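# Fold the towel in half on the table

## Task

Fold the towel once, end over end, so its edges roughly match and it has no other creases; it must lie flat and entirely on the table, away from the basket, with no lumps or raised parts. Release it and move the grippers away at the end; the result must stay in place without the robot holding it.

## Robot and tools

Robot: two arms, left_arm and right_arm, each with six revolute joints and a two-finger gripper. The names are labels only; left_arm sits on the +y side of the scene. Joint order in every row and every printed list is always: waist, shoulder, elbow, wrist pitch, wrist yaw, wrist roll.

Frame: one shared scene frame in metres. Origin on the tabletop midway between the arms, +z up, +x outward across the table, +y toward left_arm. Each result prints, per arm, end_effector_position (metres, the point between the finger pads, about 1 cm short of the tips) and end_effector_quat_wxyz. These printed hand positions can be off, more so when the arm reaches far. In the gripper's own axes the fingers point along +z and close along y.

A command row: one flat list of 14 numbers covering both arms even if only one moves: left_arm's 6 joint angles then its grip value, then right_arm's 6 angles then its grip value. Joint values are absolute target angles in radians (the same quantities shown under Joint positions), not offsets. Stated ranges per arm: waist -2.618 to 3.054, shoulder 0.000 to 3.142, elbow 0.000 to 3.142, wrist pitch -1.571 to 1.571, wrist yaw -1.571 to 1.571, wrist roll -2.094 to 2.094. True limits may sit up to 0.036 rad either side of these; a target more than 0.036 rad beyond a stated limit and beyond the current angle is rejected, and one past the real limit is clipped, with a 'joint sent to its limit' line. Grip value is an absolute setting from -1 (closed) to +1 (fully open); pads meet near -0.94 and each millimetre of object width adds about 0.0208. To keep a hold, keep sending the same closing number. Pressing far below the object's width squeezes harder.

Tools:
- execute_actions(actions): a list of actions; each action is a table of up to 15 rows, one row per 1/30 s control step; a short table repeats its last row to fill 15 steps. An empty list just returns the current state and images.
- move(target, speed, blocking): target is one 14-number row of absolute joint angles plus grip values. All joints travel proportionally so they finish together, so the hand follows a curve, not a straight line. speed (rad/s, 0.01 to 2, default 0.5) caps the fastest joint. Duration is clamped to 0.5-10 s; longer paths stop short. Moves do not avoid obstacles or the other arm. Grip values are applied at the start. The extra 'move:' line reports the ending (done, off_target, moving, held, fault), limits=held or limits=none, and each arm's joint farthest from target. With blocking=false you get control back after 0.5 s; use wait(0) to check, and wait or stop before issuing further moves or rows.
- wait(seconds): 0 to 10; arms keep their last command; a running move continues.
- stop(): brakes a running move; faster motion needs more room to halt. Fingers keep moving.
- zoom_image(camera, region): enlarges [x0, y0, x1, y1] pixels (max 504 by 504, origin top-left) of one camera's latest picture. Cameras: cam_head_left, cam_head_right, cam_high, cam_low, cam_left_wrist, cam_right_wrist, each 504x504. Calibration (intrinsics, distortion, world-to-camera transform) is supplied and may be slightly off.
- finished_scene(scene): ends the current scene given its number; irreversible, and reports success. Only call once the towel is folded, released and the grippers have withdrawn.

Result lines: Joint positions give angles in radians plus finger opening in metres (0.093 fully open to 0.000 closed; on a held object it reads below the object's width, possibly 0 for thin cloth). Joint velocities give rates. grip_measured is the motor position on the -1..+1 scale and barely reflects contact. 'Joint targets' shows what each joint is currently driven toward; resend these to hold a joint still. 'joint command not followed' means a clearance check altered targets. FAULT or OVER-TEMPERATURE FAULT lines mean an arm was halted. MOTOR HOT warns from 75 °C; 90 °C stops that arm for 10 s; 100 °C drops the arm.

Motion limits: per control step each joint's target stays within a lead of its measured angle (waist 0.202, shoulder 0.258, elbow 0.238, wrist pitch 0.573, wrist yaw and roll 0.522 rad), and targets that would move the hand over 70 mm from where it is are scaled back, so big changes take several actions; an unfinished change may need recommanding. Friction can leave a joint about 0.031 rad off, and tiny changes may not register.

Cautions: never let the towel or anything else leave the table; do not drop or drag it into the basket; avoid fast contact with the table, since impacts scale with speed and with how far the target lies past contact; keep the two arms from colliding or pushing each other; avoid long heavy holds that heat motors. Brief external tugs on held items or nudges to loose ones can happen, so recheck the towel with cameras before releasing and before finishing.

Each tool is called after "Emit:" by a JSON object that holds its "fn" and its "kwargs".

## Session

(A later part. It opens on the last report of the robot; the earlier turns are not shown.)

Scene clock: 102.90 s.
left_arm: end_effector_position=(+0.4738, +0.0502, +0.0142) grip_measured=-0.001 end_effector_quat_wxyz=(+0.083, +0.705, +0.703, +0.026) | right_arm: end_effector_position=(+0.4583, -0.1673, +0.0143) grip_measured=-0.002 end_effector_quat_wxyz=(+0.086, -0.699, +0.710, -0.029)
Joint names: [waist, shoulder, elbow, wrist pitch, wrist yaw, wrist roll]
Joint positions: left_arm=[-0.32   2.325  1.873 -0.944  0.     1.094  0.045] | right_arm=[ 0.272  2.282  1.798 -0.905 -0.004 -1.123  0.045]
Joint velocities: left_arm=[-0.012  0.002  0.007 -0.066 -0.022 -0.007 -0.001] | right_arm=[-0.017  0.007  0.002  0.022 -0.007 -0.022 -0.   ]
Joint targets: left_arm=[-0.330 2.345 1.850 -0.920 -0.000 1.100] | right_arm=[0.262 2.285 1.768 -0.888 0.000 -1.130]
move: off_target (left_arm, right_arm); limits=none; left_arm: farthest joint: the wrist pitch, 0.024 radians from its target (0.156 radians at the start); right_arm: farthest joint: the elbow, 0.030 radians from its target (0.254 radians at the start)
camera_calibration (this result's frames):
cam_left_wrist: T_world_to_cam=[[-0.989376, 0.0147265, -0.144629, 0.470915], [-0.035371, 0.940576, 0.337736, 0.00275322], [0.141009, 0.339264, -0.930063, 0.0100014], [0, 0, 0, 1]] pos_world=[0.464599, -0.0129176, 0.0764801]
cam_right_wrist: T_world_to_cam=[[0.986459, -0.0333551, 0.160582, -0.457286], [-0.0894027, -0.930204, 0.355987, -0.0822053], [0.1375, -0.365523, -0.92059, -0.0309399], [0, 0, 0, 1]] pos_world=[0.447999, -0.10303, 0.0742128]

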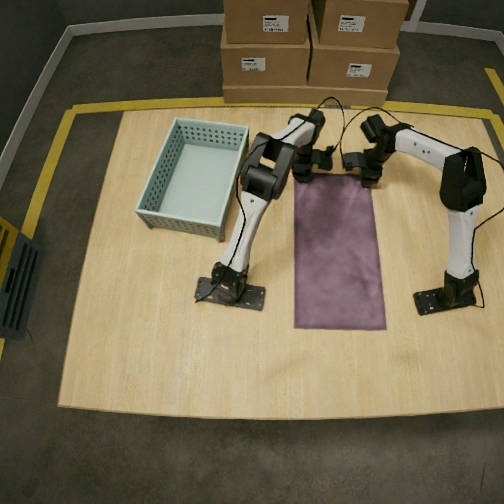

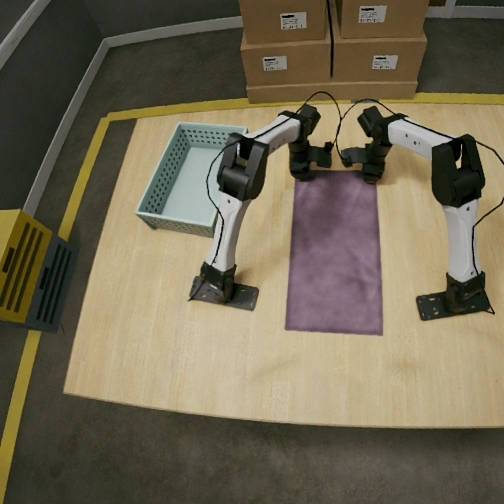

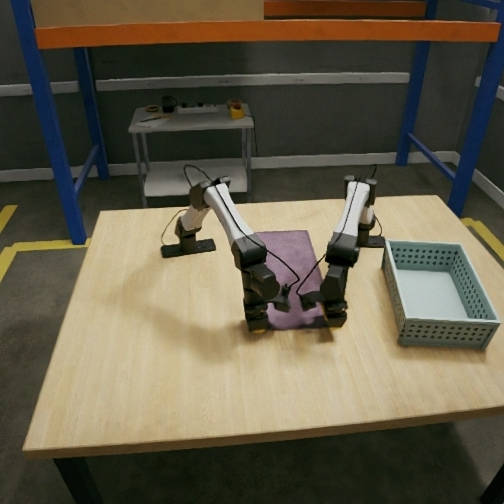

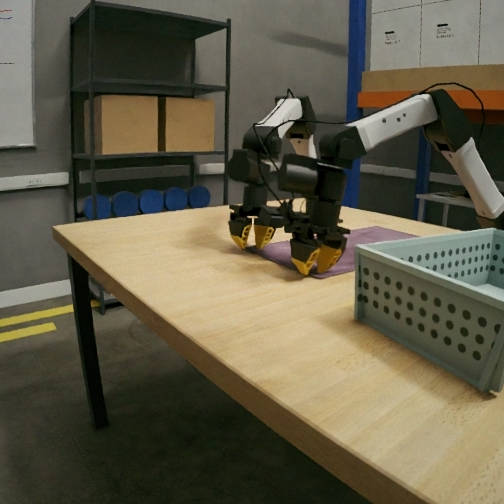

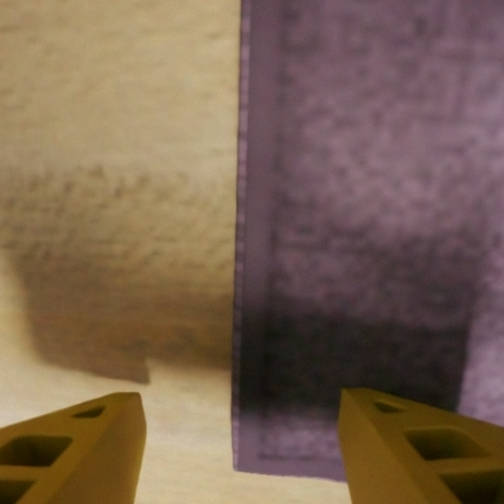

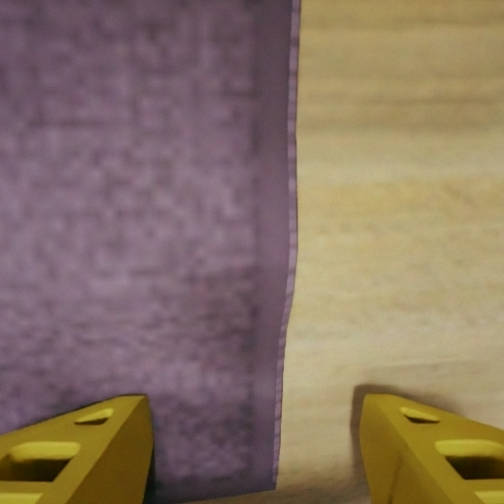

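In contact. Close.

Emit:
{"fn": "execute_actions", "kwargs": {"actions": [[[-0.33,2.35,1.85,-0.92,0,1.1,-0.35,0.262,2.295,1.768,-0.888,0,-1.13,-0.35]],[[-0.33,2.35,1.85,-0.92,0,1.1,-0.7,0.262,2.295,1.768,-0.888,0,-1.13,-0.7]],[[-0.33,2.35,1.85,-0.92,0,1.1,-1,0.262,2.295,1.768,-0.888,0,-1.13,-1]],[[-0.33,2.35,1.85,-0.92,0,1.1,-1,0.262,2.295,1.768,-0.888,0,-1.13,-1]]]}}

Scene clock: 108.83 s.
left_arm: end_effector_position=(+0.4752, +0.0484, +0.0111) grip_measured=-0.991 end_effector_quat_wxyz=(+0.085, +0.706, +0.703, +0.027) | right_arm: end_effector_position=(+0.4594, -0.1673, +0.0136) grip_measured=-1.000 end_effector_quat_wxyz=(+0.088, -0.699, +0.709, -0.030)
Joint names: [waist, shoulder, elbow, wrist pitch, wrist yaw, wrist roll]
Joint positions: left_arm=[-0.322  2.332  1.873 -0.932  0.     1.094  0.   ] | right_arm=[ 0.272  2.282  1.794 -0.896 -0.004 -1.123  0.   ]
Joint velocities: left_arm=[-0.012  0.007 -0.017 -0.022  0.007 -0.022  0.   ] | right_arm=[-0.007 -0.002 -0.002 -0.007  0.007  0.051  0.   ]
Joint targets: left_arm=[-0.330 2.350 1.850 -0.920 -0.000 1.100] | right_arm=[0.262 2.295 1.768 -0.888 -0.000 -1.130]
camera_calibration (this result's frames):
cam_left_wrist: T_world_to_cam=[[-0.988802, 0.0163289, -0.14834, 0.471558], [-0.0348293, 0.941296, 0.33578, 0.00524658], [0.145115, 0.337187, -0.930187, 0.00569059], [0, 0, 0, 1]] pos_world=[0.465634, -0.0145574, 0.0734824]
cam_right_wrist: T_world_to_cam=[[0.985622, -0.0341054, 0.165487, -0.45809], [-0.0916165, -0.930814, 0.353825, -0.0808719], [0.14197, -0.363899, -0.920555, -0.0335024], [0, 0, 0, 1]] pos_world=[0.448851, -0.103092, 0.0735816]

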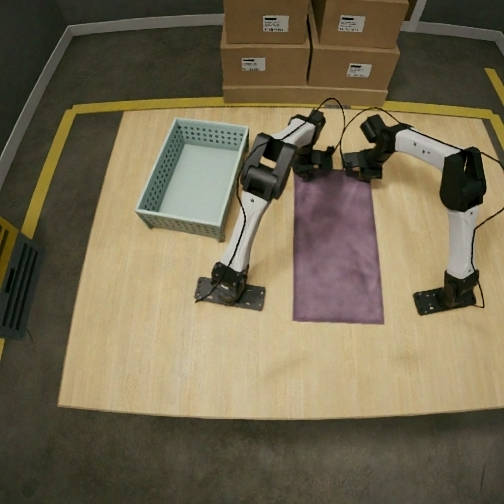

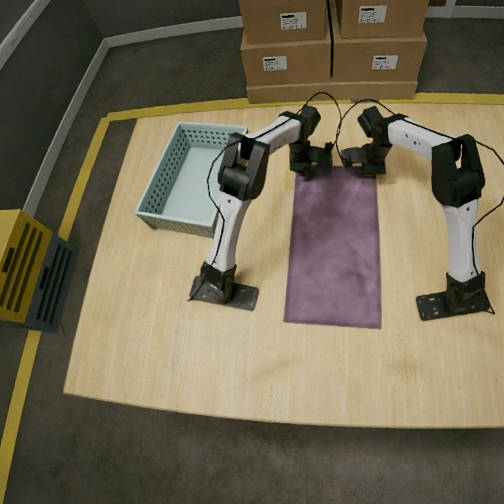

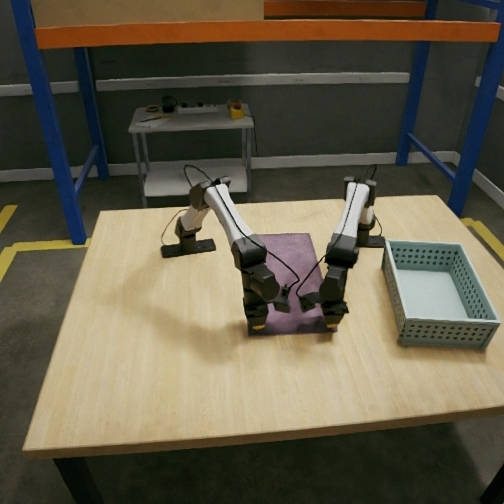

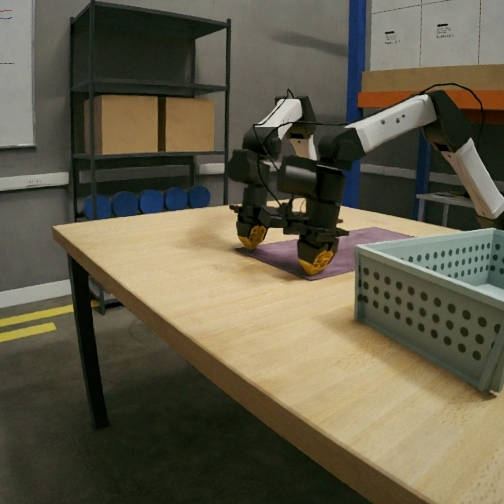

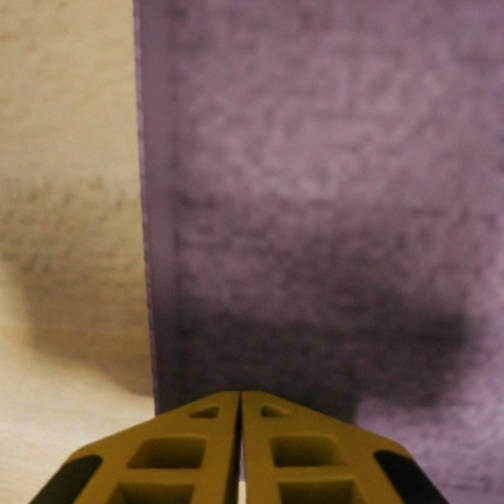

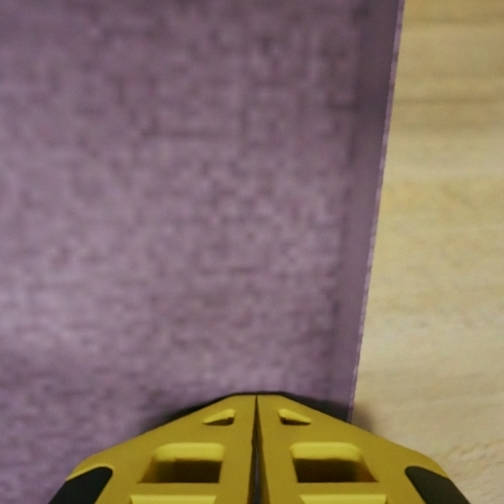

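Emit:
{"fn": "move", "kwargs": {"target": [-0.368,2.205,1.615,-0.82,0,1.05,-1,0.316,2.16,1.54,-0.79,0,-1.1,-1], "speed": 0.25}}

Scene clock: 113.63 s.
left_arm: end_effector_position=(+0.4434, +0.0473, +0.0103) grip_measured=-0.991 end_effector_quat_wxyz=(+0.096, +0.705, +0.702, +0.029) | right_arm: end_effector_position=(+0.4254, -0.1679, +0.0102) grip_measured=-1.000 end_effector_quat_wxyz=(+0.093, -0.704, +0.703, -0.033)
Joint names: [waist, shoulder, elbow, wrist pitch, wrist yaw, wrist roll]
Joint positions: left_arm=[-0.357  2.203  1.646 -0.812 -0.005  1.057  0.   ] | right_arm=[ 0.305  2.157  1.571 -0.788  0.004 -1.109  0.   ]
Joint velocities: left_arm=[-0.002  0.007 -0.002 -0.051 -0.051 -0.007  0.   ] | right_arm=[-0.007 -0.012  0.002 -0.007  0.066  0.007  0.   ]
Joint targets: left_arm=[-0.368 2.205 1.615 -0.820 0.000 1.050] | right_arm=[0.316 2.160 1.540 -0.790 0.000 -1.100]
move: off_target (left_arm, right_arm); limits=none; left_arm: farthest joint: the elbow, 0.031 radians from its target (0.258 radians at the start); right_arm: farthest joint: the elbow, 0.031 radians from its target (0.254 radians at the start)
camera_calibration (this result's frames):
cam_left_wrist: T_world_to_cam=[[-0.985905, 0.0129633, -0.166801, 0.439096], [-0.0422734, 0.94534, 0.323333, 0.00862166], [0.161875, 0.325827, -0.931468, 0.0029961], [0, 0, 0, 1]] pos_world=[0.432787, -0.0148188, 0.0732448]
cam_right_wrist: T_world_to_cam=[[0.98413, -0.0169032, 0.176641, -0.420624], [-0.0793134, -0.932384, 0.352662, -0.0888605], [0.158736, -0.361075, -0.918927, -0.0386494], [0, 0, 0, 1]] pos_world=[0.413036, -0.103917, 0.0701212]

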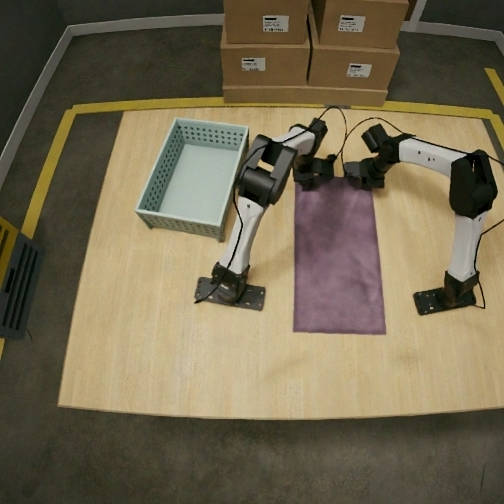

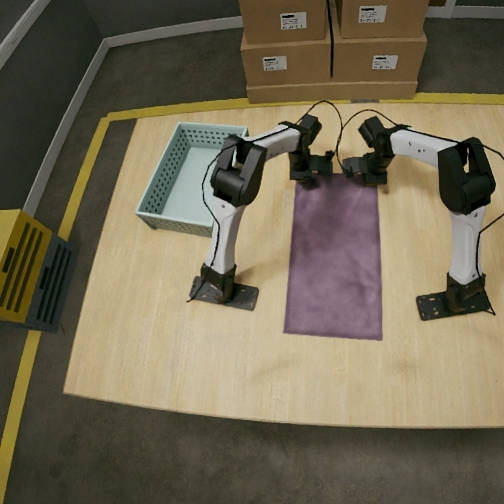

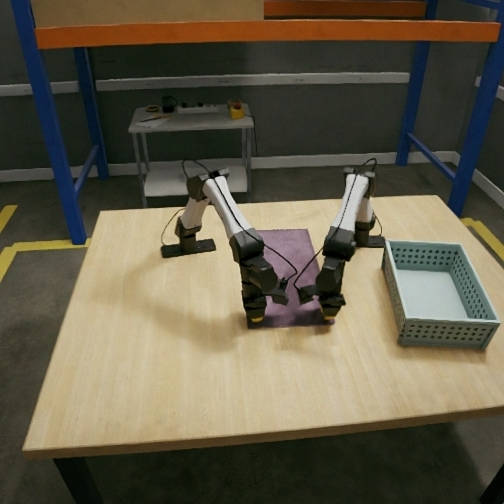

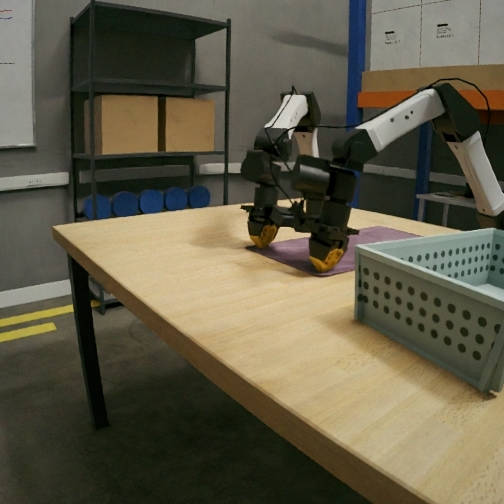

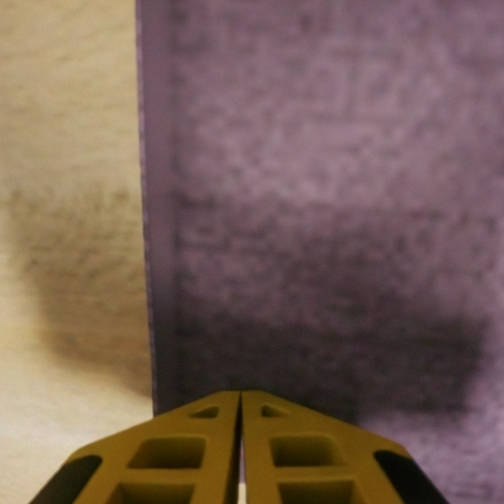

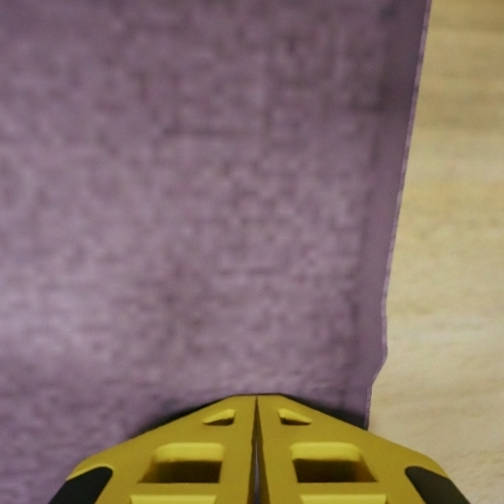

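Emit:
{"fn": "execute_actions", "kwargs": {"actions": [[[-0.357,2.13,1.66,-0.85,0,1.057,-1,0.305,2.085,1.585,-0.83,0,-1.11,-1]]]}}

Emit:
{"fn": "move", "kwargs": {"target": [-0.328,2.465,2.225,-1.33,0,1.085,0,0.27,2.40,2.105,-1.275,0,-1.138,0], "speed": 0.5}}

Scene clock: 117.50 s.
left_arm: end_effector_position=(+0.4429, +0.0476, +0.0381) grip_measured=-0.991 end_effector_quat_wxyz=(+0.115, +0.703, +0.701, +0.034) | right_arm: end_effector_position=(+0.4250, -0.1682, +0.0407) grip_measured=-1.000 end_effector_quat_wxyz=(+0.114, -0.703, +0.701, -0.040)
Joint names: [waist, shoulder, elbow, wrist pitch, wrist yaw, wrist roll]
Joint positions: left_arm=[-0.357  2.137  1.646 -0.84  -0.005  1.057  0.   ] | right_arm=[ 0.305  2.083  1.571 -0.818  0.004 -1.108  0.   ]
Joint velocities: left_arm=[-0.012  0.002 -0.017 -0.007 -0.037 -0.022  0.   ] | right_arm=[ 0.012  0.002 -0.002 -0.022 -0.007 -0.037  0.   ]
Joint targets: left_arm=[-0.357 2.130 1.660 -0.850 0.000 1.057] | right_arm=[0.305 2.085 1.585 -0.830 0.000 -1.110]
camera_calibration (this result's frames):
cam_left_wrist: T_world_to_cam=[[-0.979775, 0.00909146, -0.199895, 0.441949], [-0.0531141, 0.951317, 0.303604, 0.00458248], [0.192923, 0.308081, -0.931594, 0.016019], [0, 0, 0, 1]] pos_world=[0.430164, -0.0133125, 0.101875]
cam_right_wrist: T_world_to_cam=[[0.976272, -0.0212235, 0.215504, -0.424576], [-0.0934183, -0.939095, 0.330716, -0.0941422], [0.19536, -0.343001, -0.918795, -0.0232079], [0, 0, 0, 1]] pos_world=[0.410241, -0.10538, 0.101309]

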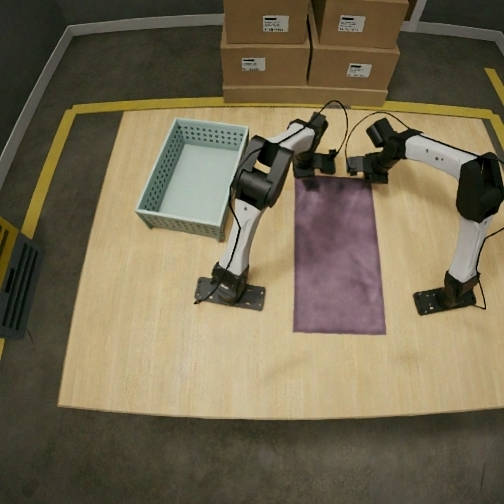

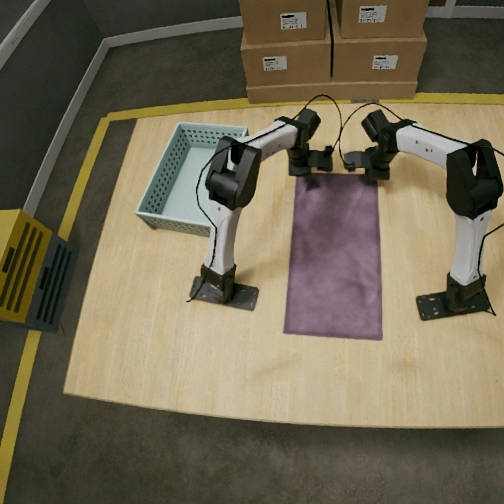

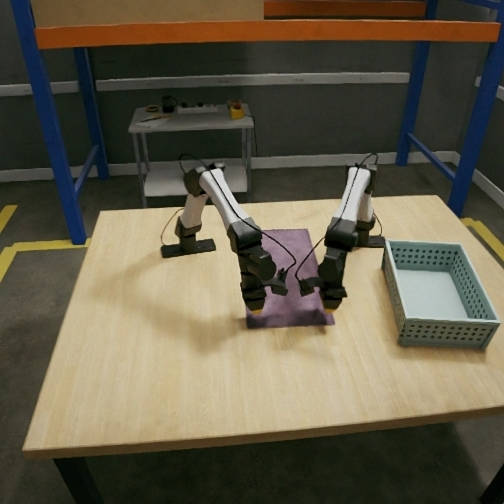

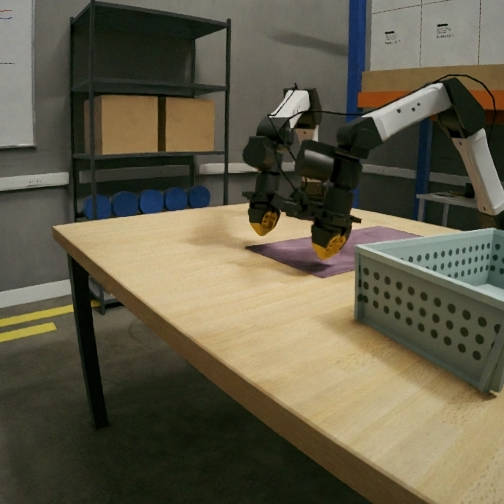

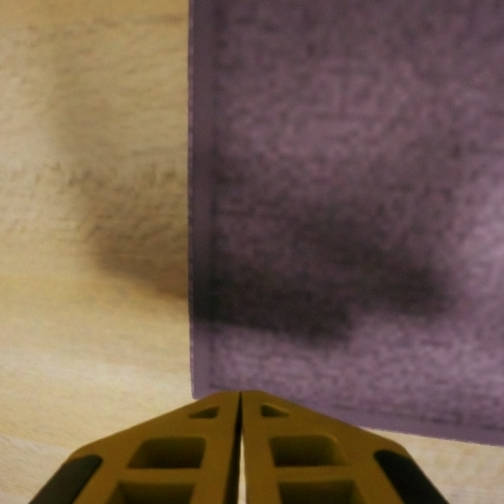

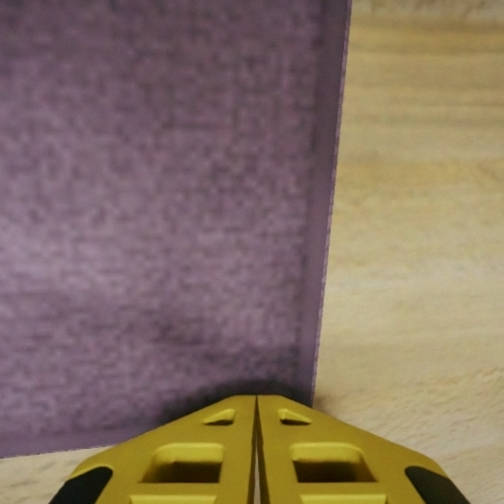

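Scene clock: 119.40 s.
left_arm: end_effector_position=(+0.4593, +0.0506, +0.0352) grip_measured=-0.001 end_effector_quat_wxyz=(-0.001, +0.708, +0.706, +0.002) | right_arm: end_effector_position=(+0.4442, -0.1723, +0.0397) grip_measured=-0.002 end_effector_quat_wxyz=(+0.005, -0.706, +0.708, -0.004)
Joint names: [waist, shoulder, elbow, wrist pitch, wrist yaw, wrist roll]
Joint positions: left_arm=[-0.335  2.457  2.205 -1.32  -0.005  1.078  0.045] | right_arm=[ 0.278  2.38   2.086 -1.265  0.004 -1.13   0.045]
Joint velocities: left_arm=[-0.002  0.002  0.012 -0.007 -0.066 -0.037  0.001] | right_arm=[ 0.017 -0.012 -0.007 -0.037  0.022  0.007  0.   ]
Joint targets: left_arm=[-0.328 2.465 2.225 -1.330 -0.000 1.085] | right_arm=[0.270 2.400 2.105 -1.275 -0.000 -1.138]
move: done; limits=none; left_arm: farthest joint: the elbow, 0.020 radians from its target (0.579 radians at the start); right_arm: farthest joint: the shoulder, 0.020 radians from its target (0.317 radians at the start)
camera_calibration (this result's frames):
cam_left_wrist: T_world_to_cam=[[-0.999763, 0.0193007, 0.0100783, 0.458707], [0.0217465, 0.90819, 0.417993, -0.0327144], [-0.00108544, 0.418113, -0.908394, 0.0918882], [0, 0, 0, 1]] pos_world=[0.459409, -0.0175621, 0.0925222]
cam_right_wrist: T_world_to_cam=[[0.999818, -0.0135817, 0.0134044, -0.444345], [-0.0180758, -0.899209, 0.437146, -0.126641], [0.00611612, -0.437308, -0.899291, 0.0377245], [0, 0, 0, 1]] pos_world=[0.441744, -0.103414, 0.095242]

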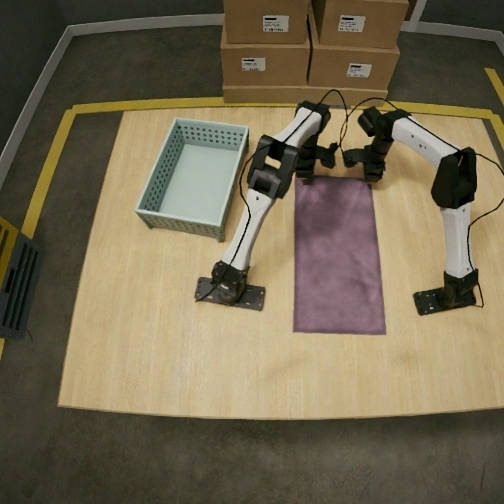

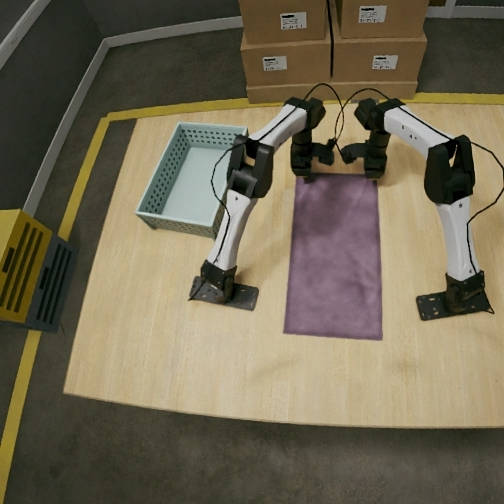

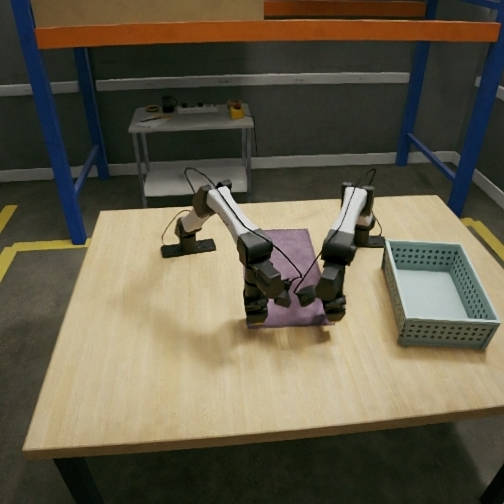

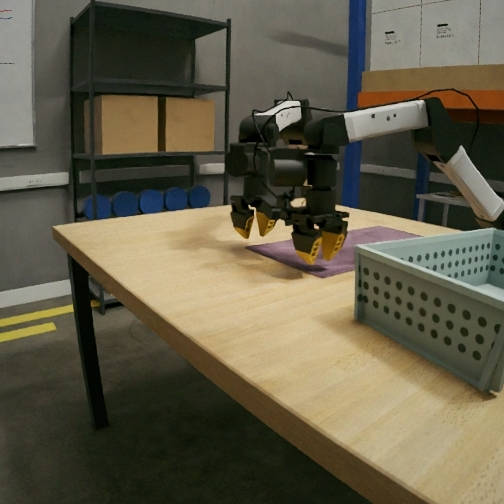

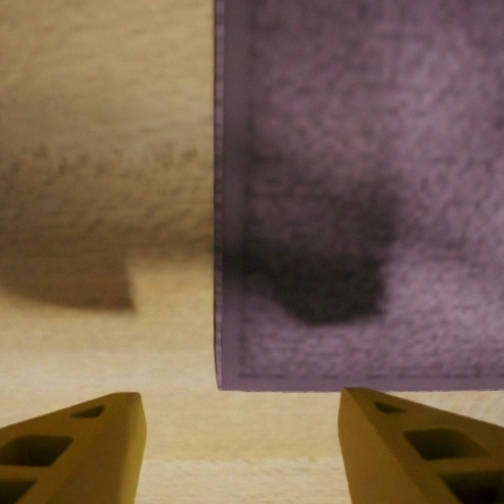

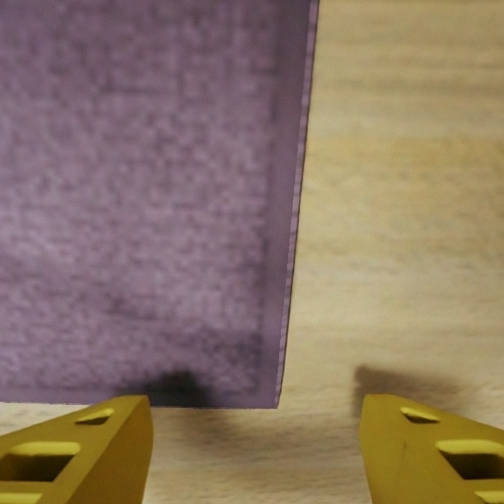

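Good. Descend with slight outward lean, then close.

Emit:
{"fn": "execute_actions", "kwargs": {"actions": [[[-0.335,2.475,2.15,-1.27,0,1.08,0,0.278,2.41,2.04,-1.22,0,-1.13,0]],[[-0.335,2.49,2.10,-1.225,0,1.08,0,0.278,2.425,1.99,-1.175,0,-1.13,0]],[[-0.335,2.495,2.095,-1.225,0,1.08,0,0.278,2.43,1.985,-1.175,0,-1.13,0]],[[-0.335,2.495,2.095,-1.225,0,1.08,-0.35,0.278,2.43,1.985,-1.175,0,-1.13,-0.35]],[[-0.335,2.495,2.095,-1.225,0,1.08,-0.7,0.278,2.43,1.985,-1.175,0,-1.13,-0.7]],[[-0.335,2.495,2.095,-1.225,0,1.08,-1,0.278,2.43,1.985,-1.175,0,-1.13,-1]],[[-0.335,2.495,2.095,-1.225,0,1.08,-1,0.278,2.43,1.985,-1.175,0,-1.13,-1]]]}}

Scene clock: 125.07 s.
left_arm: end_effector_position=(+0.4546, +0.0518, +0.0085) grip_measured=-0.980 end_effector_quat_wxyz=(-0.012, +0.708, +0.706, -0.005) | right_arm: end_effector_position=(+0.4409, -0.1731, +0.0111) grip_measured=-0.993 end_effector_quat_wxyz=(-0.004, -0.706, +0.708, +0.001)
Joint names: [waist, shoulder, elbow, wrist pitch, wrist yaw, wrist roll]
Joint positions: left_arm=[-0.335  2.473  2.128 -1.252  0.003  1.078  0.   ] | right_arm=[ 0.278  2.404  2.014 -1.19   0.001 -1.13   0.   ]
Joint velocities: left_arm=[ 0.007  0.007 -0.012 -0.066  0.022 -0.007  0.   ] | right_arm=[ 0.002 -0.002 -0.007 -0.007  0.022  0.007  0.   ]
Joint targets: left_arm=[-0.335 2.495 2.095 -1.225 0.000 1.080] | right_arm=[0.278 2.430 1.985 -1.175 -0.000 -1.130]
camera_calibration (this result's frames):
cam_left_wrist: T_world_to_cam=[[-0.999184, 0.0190838, 0.0356091, 0.453717], [0.0323408, 0.90607, 0.42189, -0.0272203], [-0.0242131, 0.422697, -0.905948, 0.0774654], [0, 0, 0, 1]] pos_world=[0.456103, -0.0167395, 0.0655071]
cam_right_wrist: T_world_to_cam=[[0.99988, -0.0135594, -0.00747755, -0.440437], [-0.00885168, -0.896738, 0.442474, -0.118664], [-0.0127051, -0.442354, -0.89675, 0.019051], [0, 0, 0, 1]] pos_world=[0.439576, -0.103955, 0.0662962]

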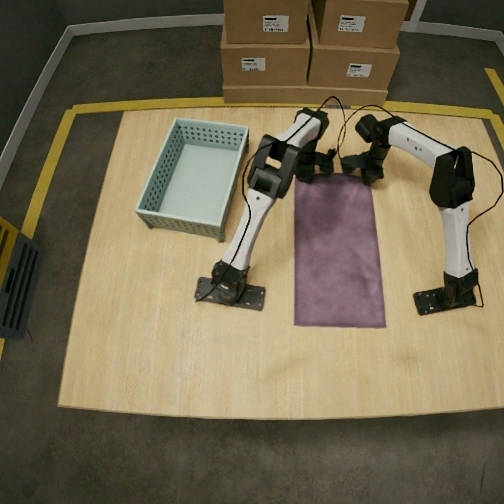

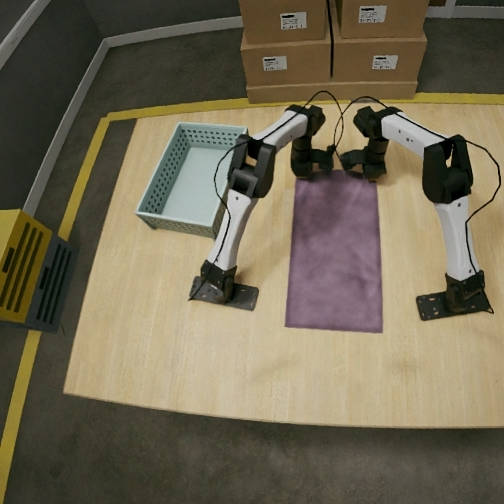

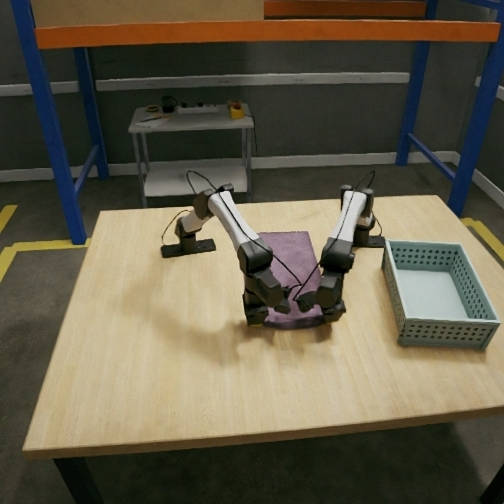

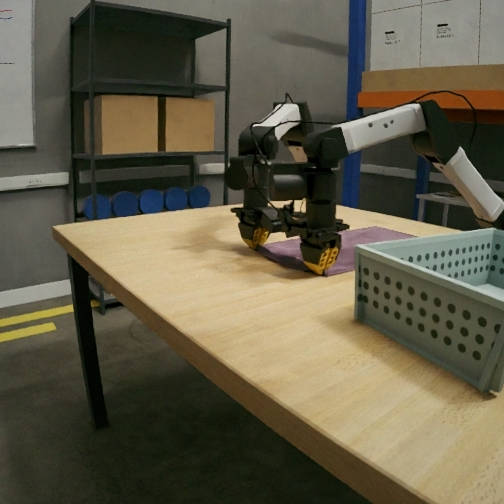

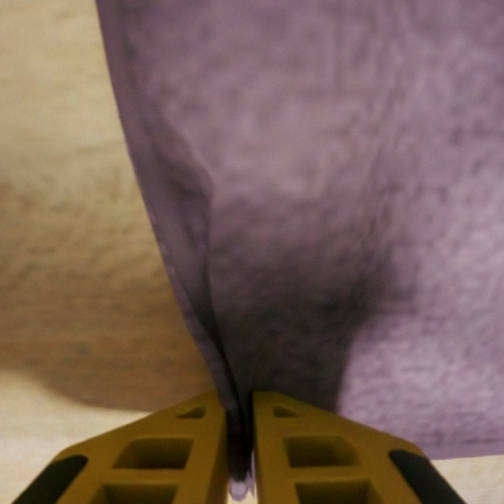

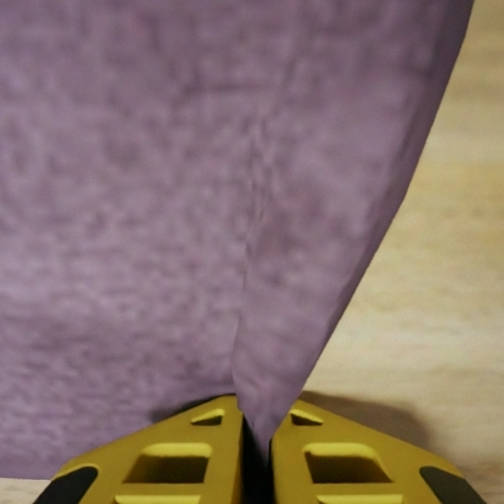

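Emit:
{"fn": "move", "kwargs": {"target": [-0.426,1.80,1.435,-0.88,0,0.99,-1,0.375,1.76,1.385,-0.87,0,-1.04,-1], "speed": 0.4}}

Scene clock: 131.50 s.
left_arm: end_effector_position=(+0.3816, +0.0517, +0.1083) grip_measured=-0.980 end_effector_quat_wxyz=(+0.154, +0.700, +0.696, +0.031) | right_arm: end_effector_position=(+0.3683, -0.1677, +0.1120) grip_measured=-0.993 end_effector_quat_wxyz=(+0.157, -0.699, +0.696, -0.042)
Joint names: [waist, shoulder, elbow, wrist pitch, wrist yaw, wrist roll]
Joint positions: left_arm=[-0.42   1.815  1.452 -0.893  0.003  0.997  0.   ] | right_arm=[ 0.367  1.771  1.409 -0.881 -0.001 -1.048  0.   ]
Joint velocities: left_arm=[ 0.007 -0.007 -0.022 -0.051  0.007 -0.066  0.   ] | right_arm=[0.012 0.017 0.002 0.081 0.022 0.037 0.   ]
Joint targets: left_arm=[-0.426 1.800 1.435 -0.880 0.000 0.990] | right_arm=[0.375 1.760 1.385 -0.870 0.000 -1.040]
move: off_target (right_arm); limits=none; left_arm: farthest joint: the elbow, 0.017 radians from its target (0.693 radians at the start); right_arm: farthest joint: the elbow, 0.024 radians from its target (0.629 radians at the start)
camera_calibration (this result's frames):
cam_left_wrist: T_world_to_cam=[[-0.96821, 0.00186034, -0.250134, 0.397324], [-0.0610291, 0.967997, 0.243429, -0.0151481], [0.242581, 0.250956, -0.93711, 0.0765797], [0, 0, 0, 1]] pos_world=[0.365192, -0.00529396, 0.174835]
cam_right_wrist: T_world_to_cam=[[0.960437, -0.0297158, 0.276907, -0.387016], [-0.106771, -0.957605, 0.267567, -0.113647], [0.257216, -0.286547, -0.922893, 0.0406756], [0, 0, 0, 1]] pos_world=[0.349108, -0.108674, 0.175115]

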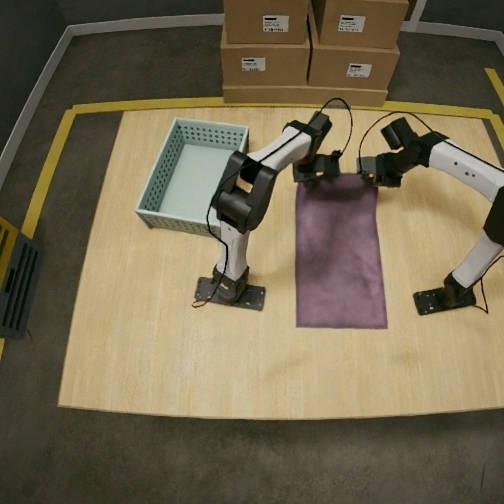

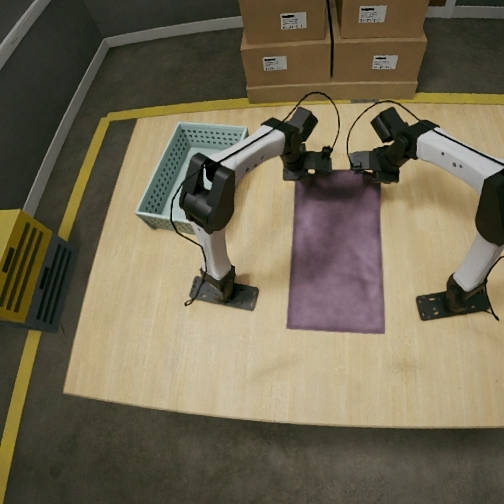

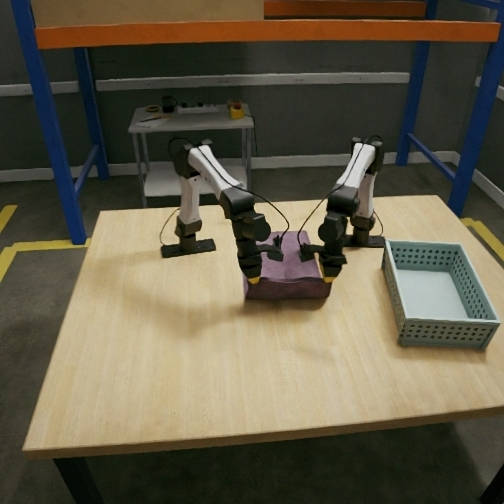

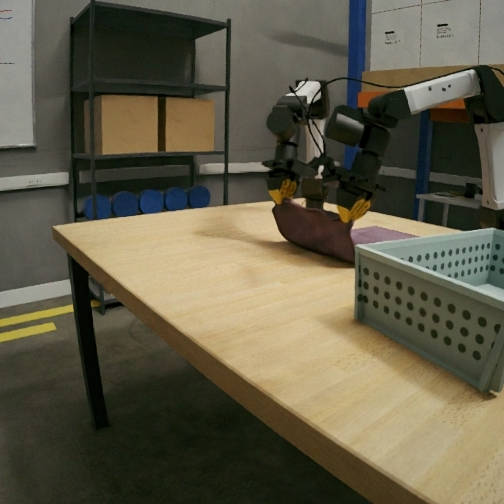

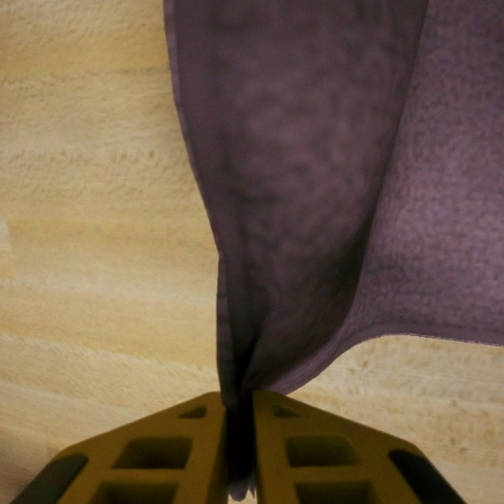

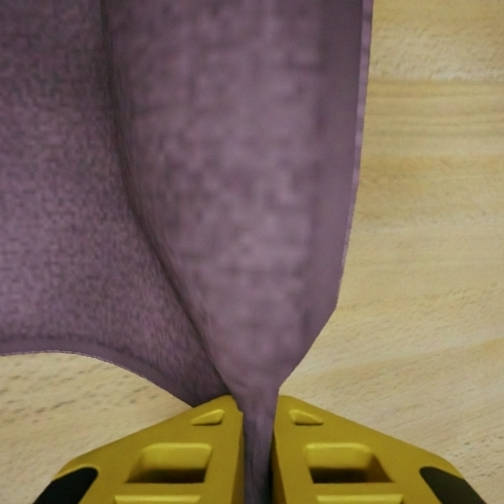

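Emit:
{"fn": "move", "kwargs": {"target": [-0.647,1.39,1.13,-1.0,0,0.767,-1,0.60,1.365,1.105,-1.005,0,-0.81,-1], "speed": 0.4}}

Emit:
{"fn": "move", "kwargs": {"target": [-1.058,1.09,0.848,-1.01,0,0.355,-1,1.02,1.08,0.838,-1.015,0,-0.39,-1], "speed": 0.4}}

Scene clock: 136.20 s.
left_arm: end_effector_position=(+0.2516, +0.0571, +0.1390) grip_measured=-0.980 end_effector_quat_wxyz=(+0.159, +0.699, +0.697, -0.004) | right_arm: end_effector_position=(+0.2403, -0.1650, +0.1404) grip_measured=-0.993 end_effector_quat_wxyz=(+0.162, -0.698, +0.697, -0.005)
Joint names: [waist, shoulder, elbow, wrist pitch, wrist yaw, wrist roll]
Joint positions: left_arm=[-0.64   1.404  1.145 -0.991  0.003  0.773  0.   ] | right_arm=[ 0.593  1.377  1.127 -0.995  0.    -0.819  0.   ]
Joint velocities: left_arm=[ 0.002 -0.007  0.007 -0.007  0.022  0.007  0.   ] | right_arm=[-0.002 -0.007 -0.002 -0.066  0.051 -0.022  0.   ]
Joint targets: left_arm=[-0.647 1.390 1.130 -1.000 0.000 0.767] | right_arm=[0.600 1.365 1.105 -1.005 -0.000 -0.810]
move: off_target (right_arm); limits=none; left_arm: farthest joint: the elbow, 0.015 radians from its target (0.322 radians at the start); right_arm: farthest joint: the elbow, 0.022 radians from its target (0.304 radians at the start)
camera_calibration (this result's frames):
cam_left_wrist: T_world_to_cam=[[-0.977526, -0.00307156, -0.210792, 0.276198], [-0.0440904, 0.98076, 0.190174, -0.0334289], [0.206152, 0.195194, -0.958854, 0.150897], [0, 0, 0, 1]] pos_world=[0.237409, 0.00417999, 0.209265]
cam_right_wrist: T_world_to_cam=[[0.972075, -0.0369901, 0.231735, -0.269571], [-0.088607, -0.972255, 0.216492, -0.131958], [0.217298, -0.23098, -0.948383, 0.122944], [0, 0, 0, 1]] pos_world=[0.223635, -0.109871, 0.207635]

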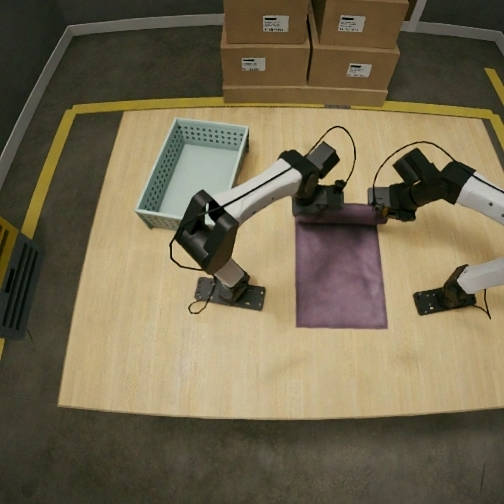

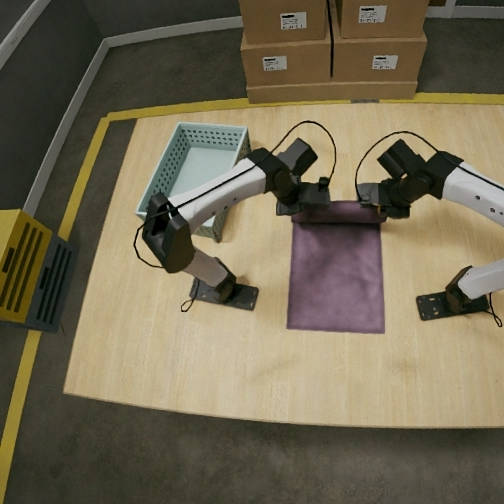

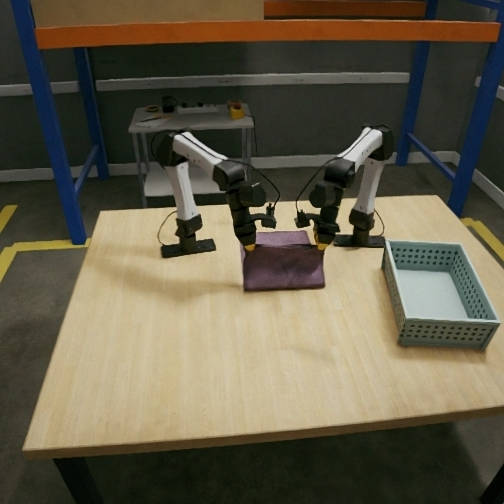

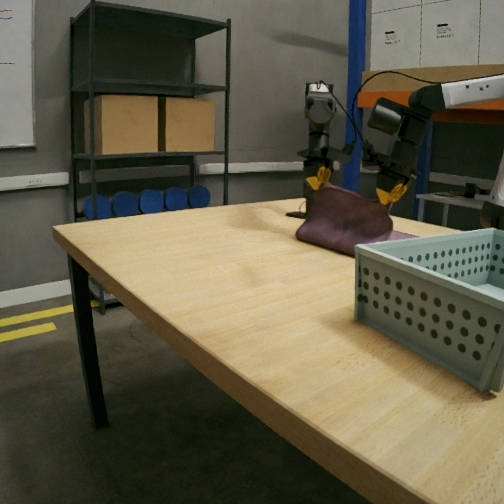

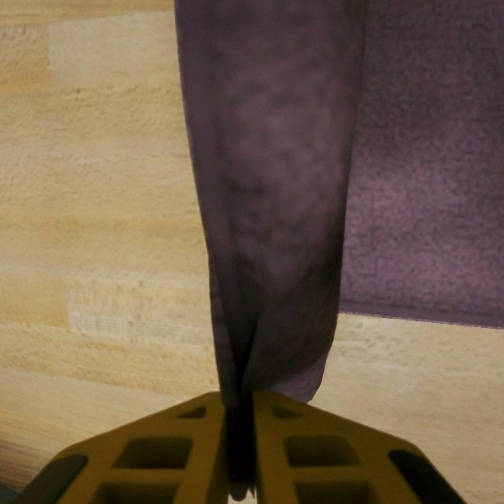

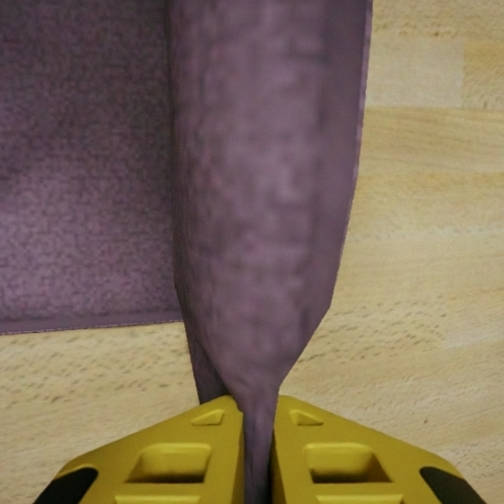

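Scene clock: 138.00 s.
left_arm: end_effector_position=(+0.1205, +0.0606, +0.1183) grip_measured=-0.980 end_effector_quat_wxyz=(+0.145, +0.699, +0.697, -0.066) | right_arm: end_effector_position=(+0.1113, -0.1590, +0.1193) grip_measured=-0.993 end_effector_quat_wxyz=(+0.150, -0.698, +0.698, +0.060)
Joint names: [waist, shoulder, elbow, wrist pitch, wrist yaw, wrist roll]
Joint positions: left_arm=[-1.051  1.106  0.861 -1.006  0.002  0.362  0.   ] | right_arm=[ 1.011  1.096  0.859 -1.011  0.002 -0.399  0.   ]
Joint velocities: left_arm=[-0.017 -0.002  0.002  0.051 -0.051 -0.037  0.   ] | right_arm=[ 0.007  0.007  0.007 -0.022 -0.081 -0.037  0.   ]
Joint targets: left_arm=[-1.058 1.090 0.848 -1.010 -0.000 0.355] | right_arm=[1.020 1.080 0.838 -1.015 0.000 -0.390]
move: off_target (right_arm); limits=none; left_arm: farthest joint: the shoulder, 0.016 radians from its target (0.314 radians at the start); right_arm: farthest joint: the elbow, 0.021 radians from its target (0.289 radians at the start)
camera_calibration (this result's frames):
cam_left_wrist: T_world_to_cam=[[-0.994534, 0.00518051, -0.104288, 0.132708], [-0.00809203, 0.991941, 0.126443, -0.0361096], [0.104103, 0.126596, -0.986477, 0.177106], [0, 0, 0, 1]] pos_world=[0.113253, 0.0127102, 0.193117]
cam_right_wrist: T_world_to_cam=[[0.992007, -0.0311511, 0.122278, -0.127245], [-0.0497117, -0.987159, 0.151811, -0.132004], [0.115979, -0.156677, -0.980817, 0.159315], [0, 0, 0, 1]] pos_world=[0.101189, -0.109312, 0.191857]

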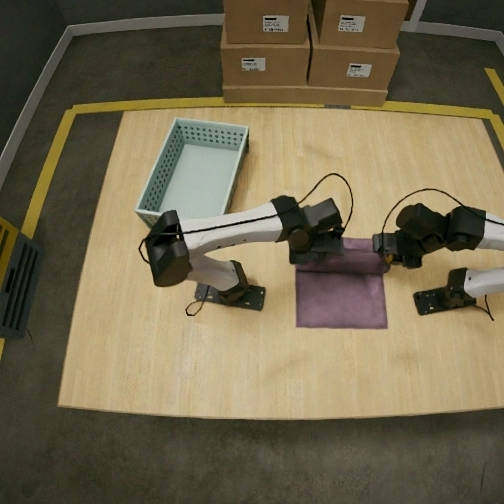

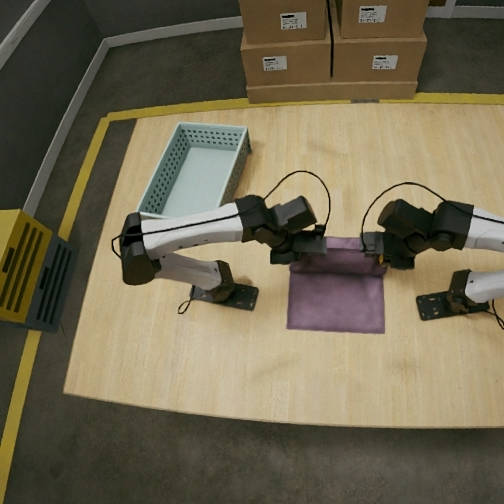

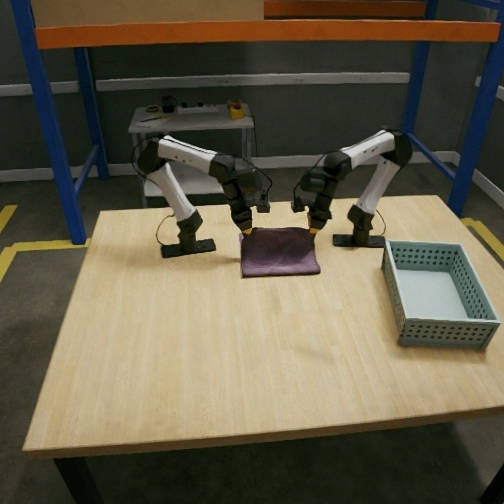

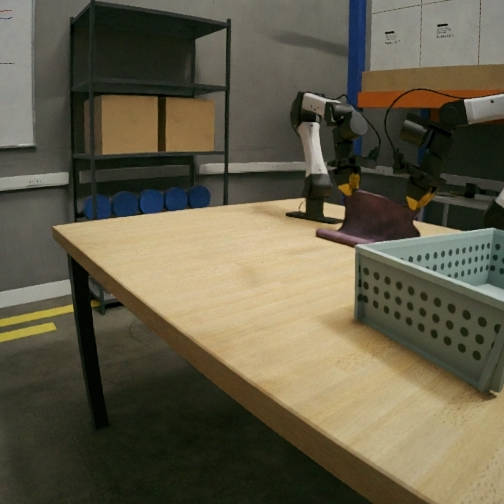

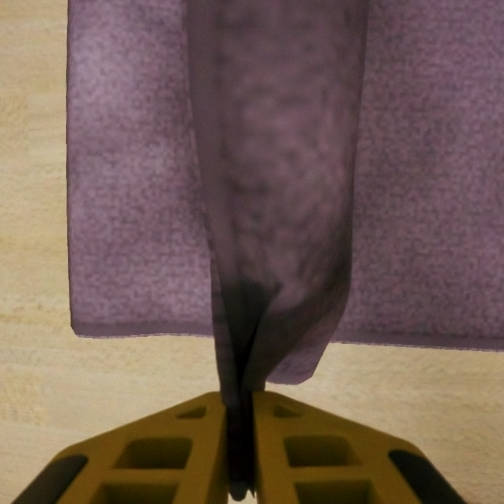

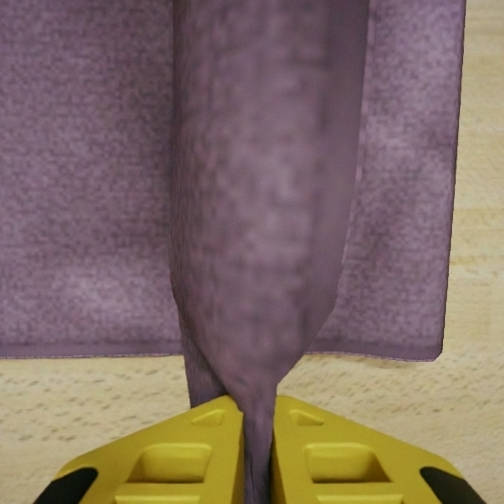

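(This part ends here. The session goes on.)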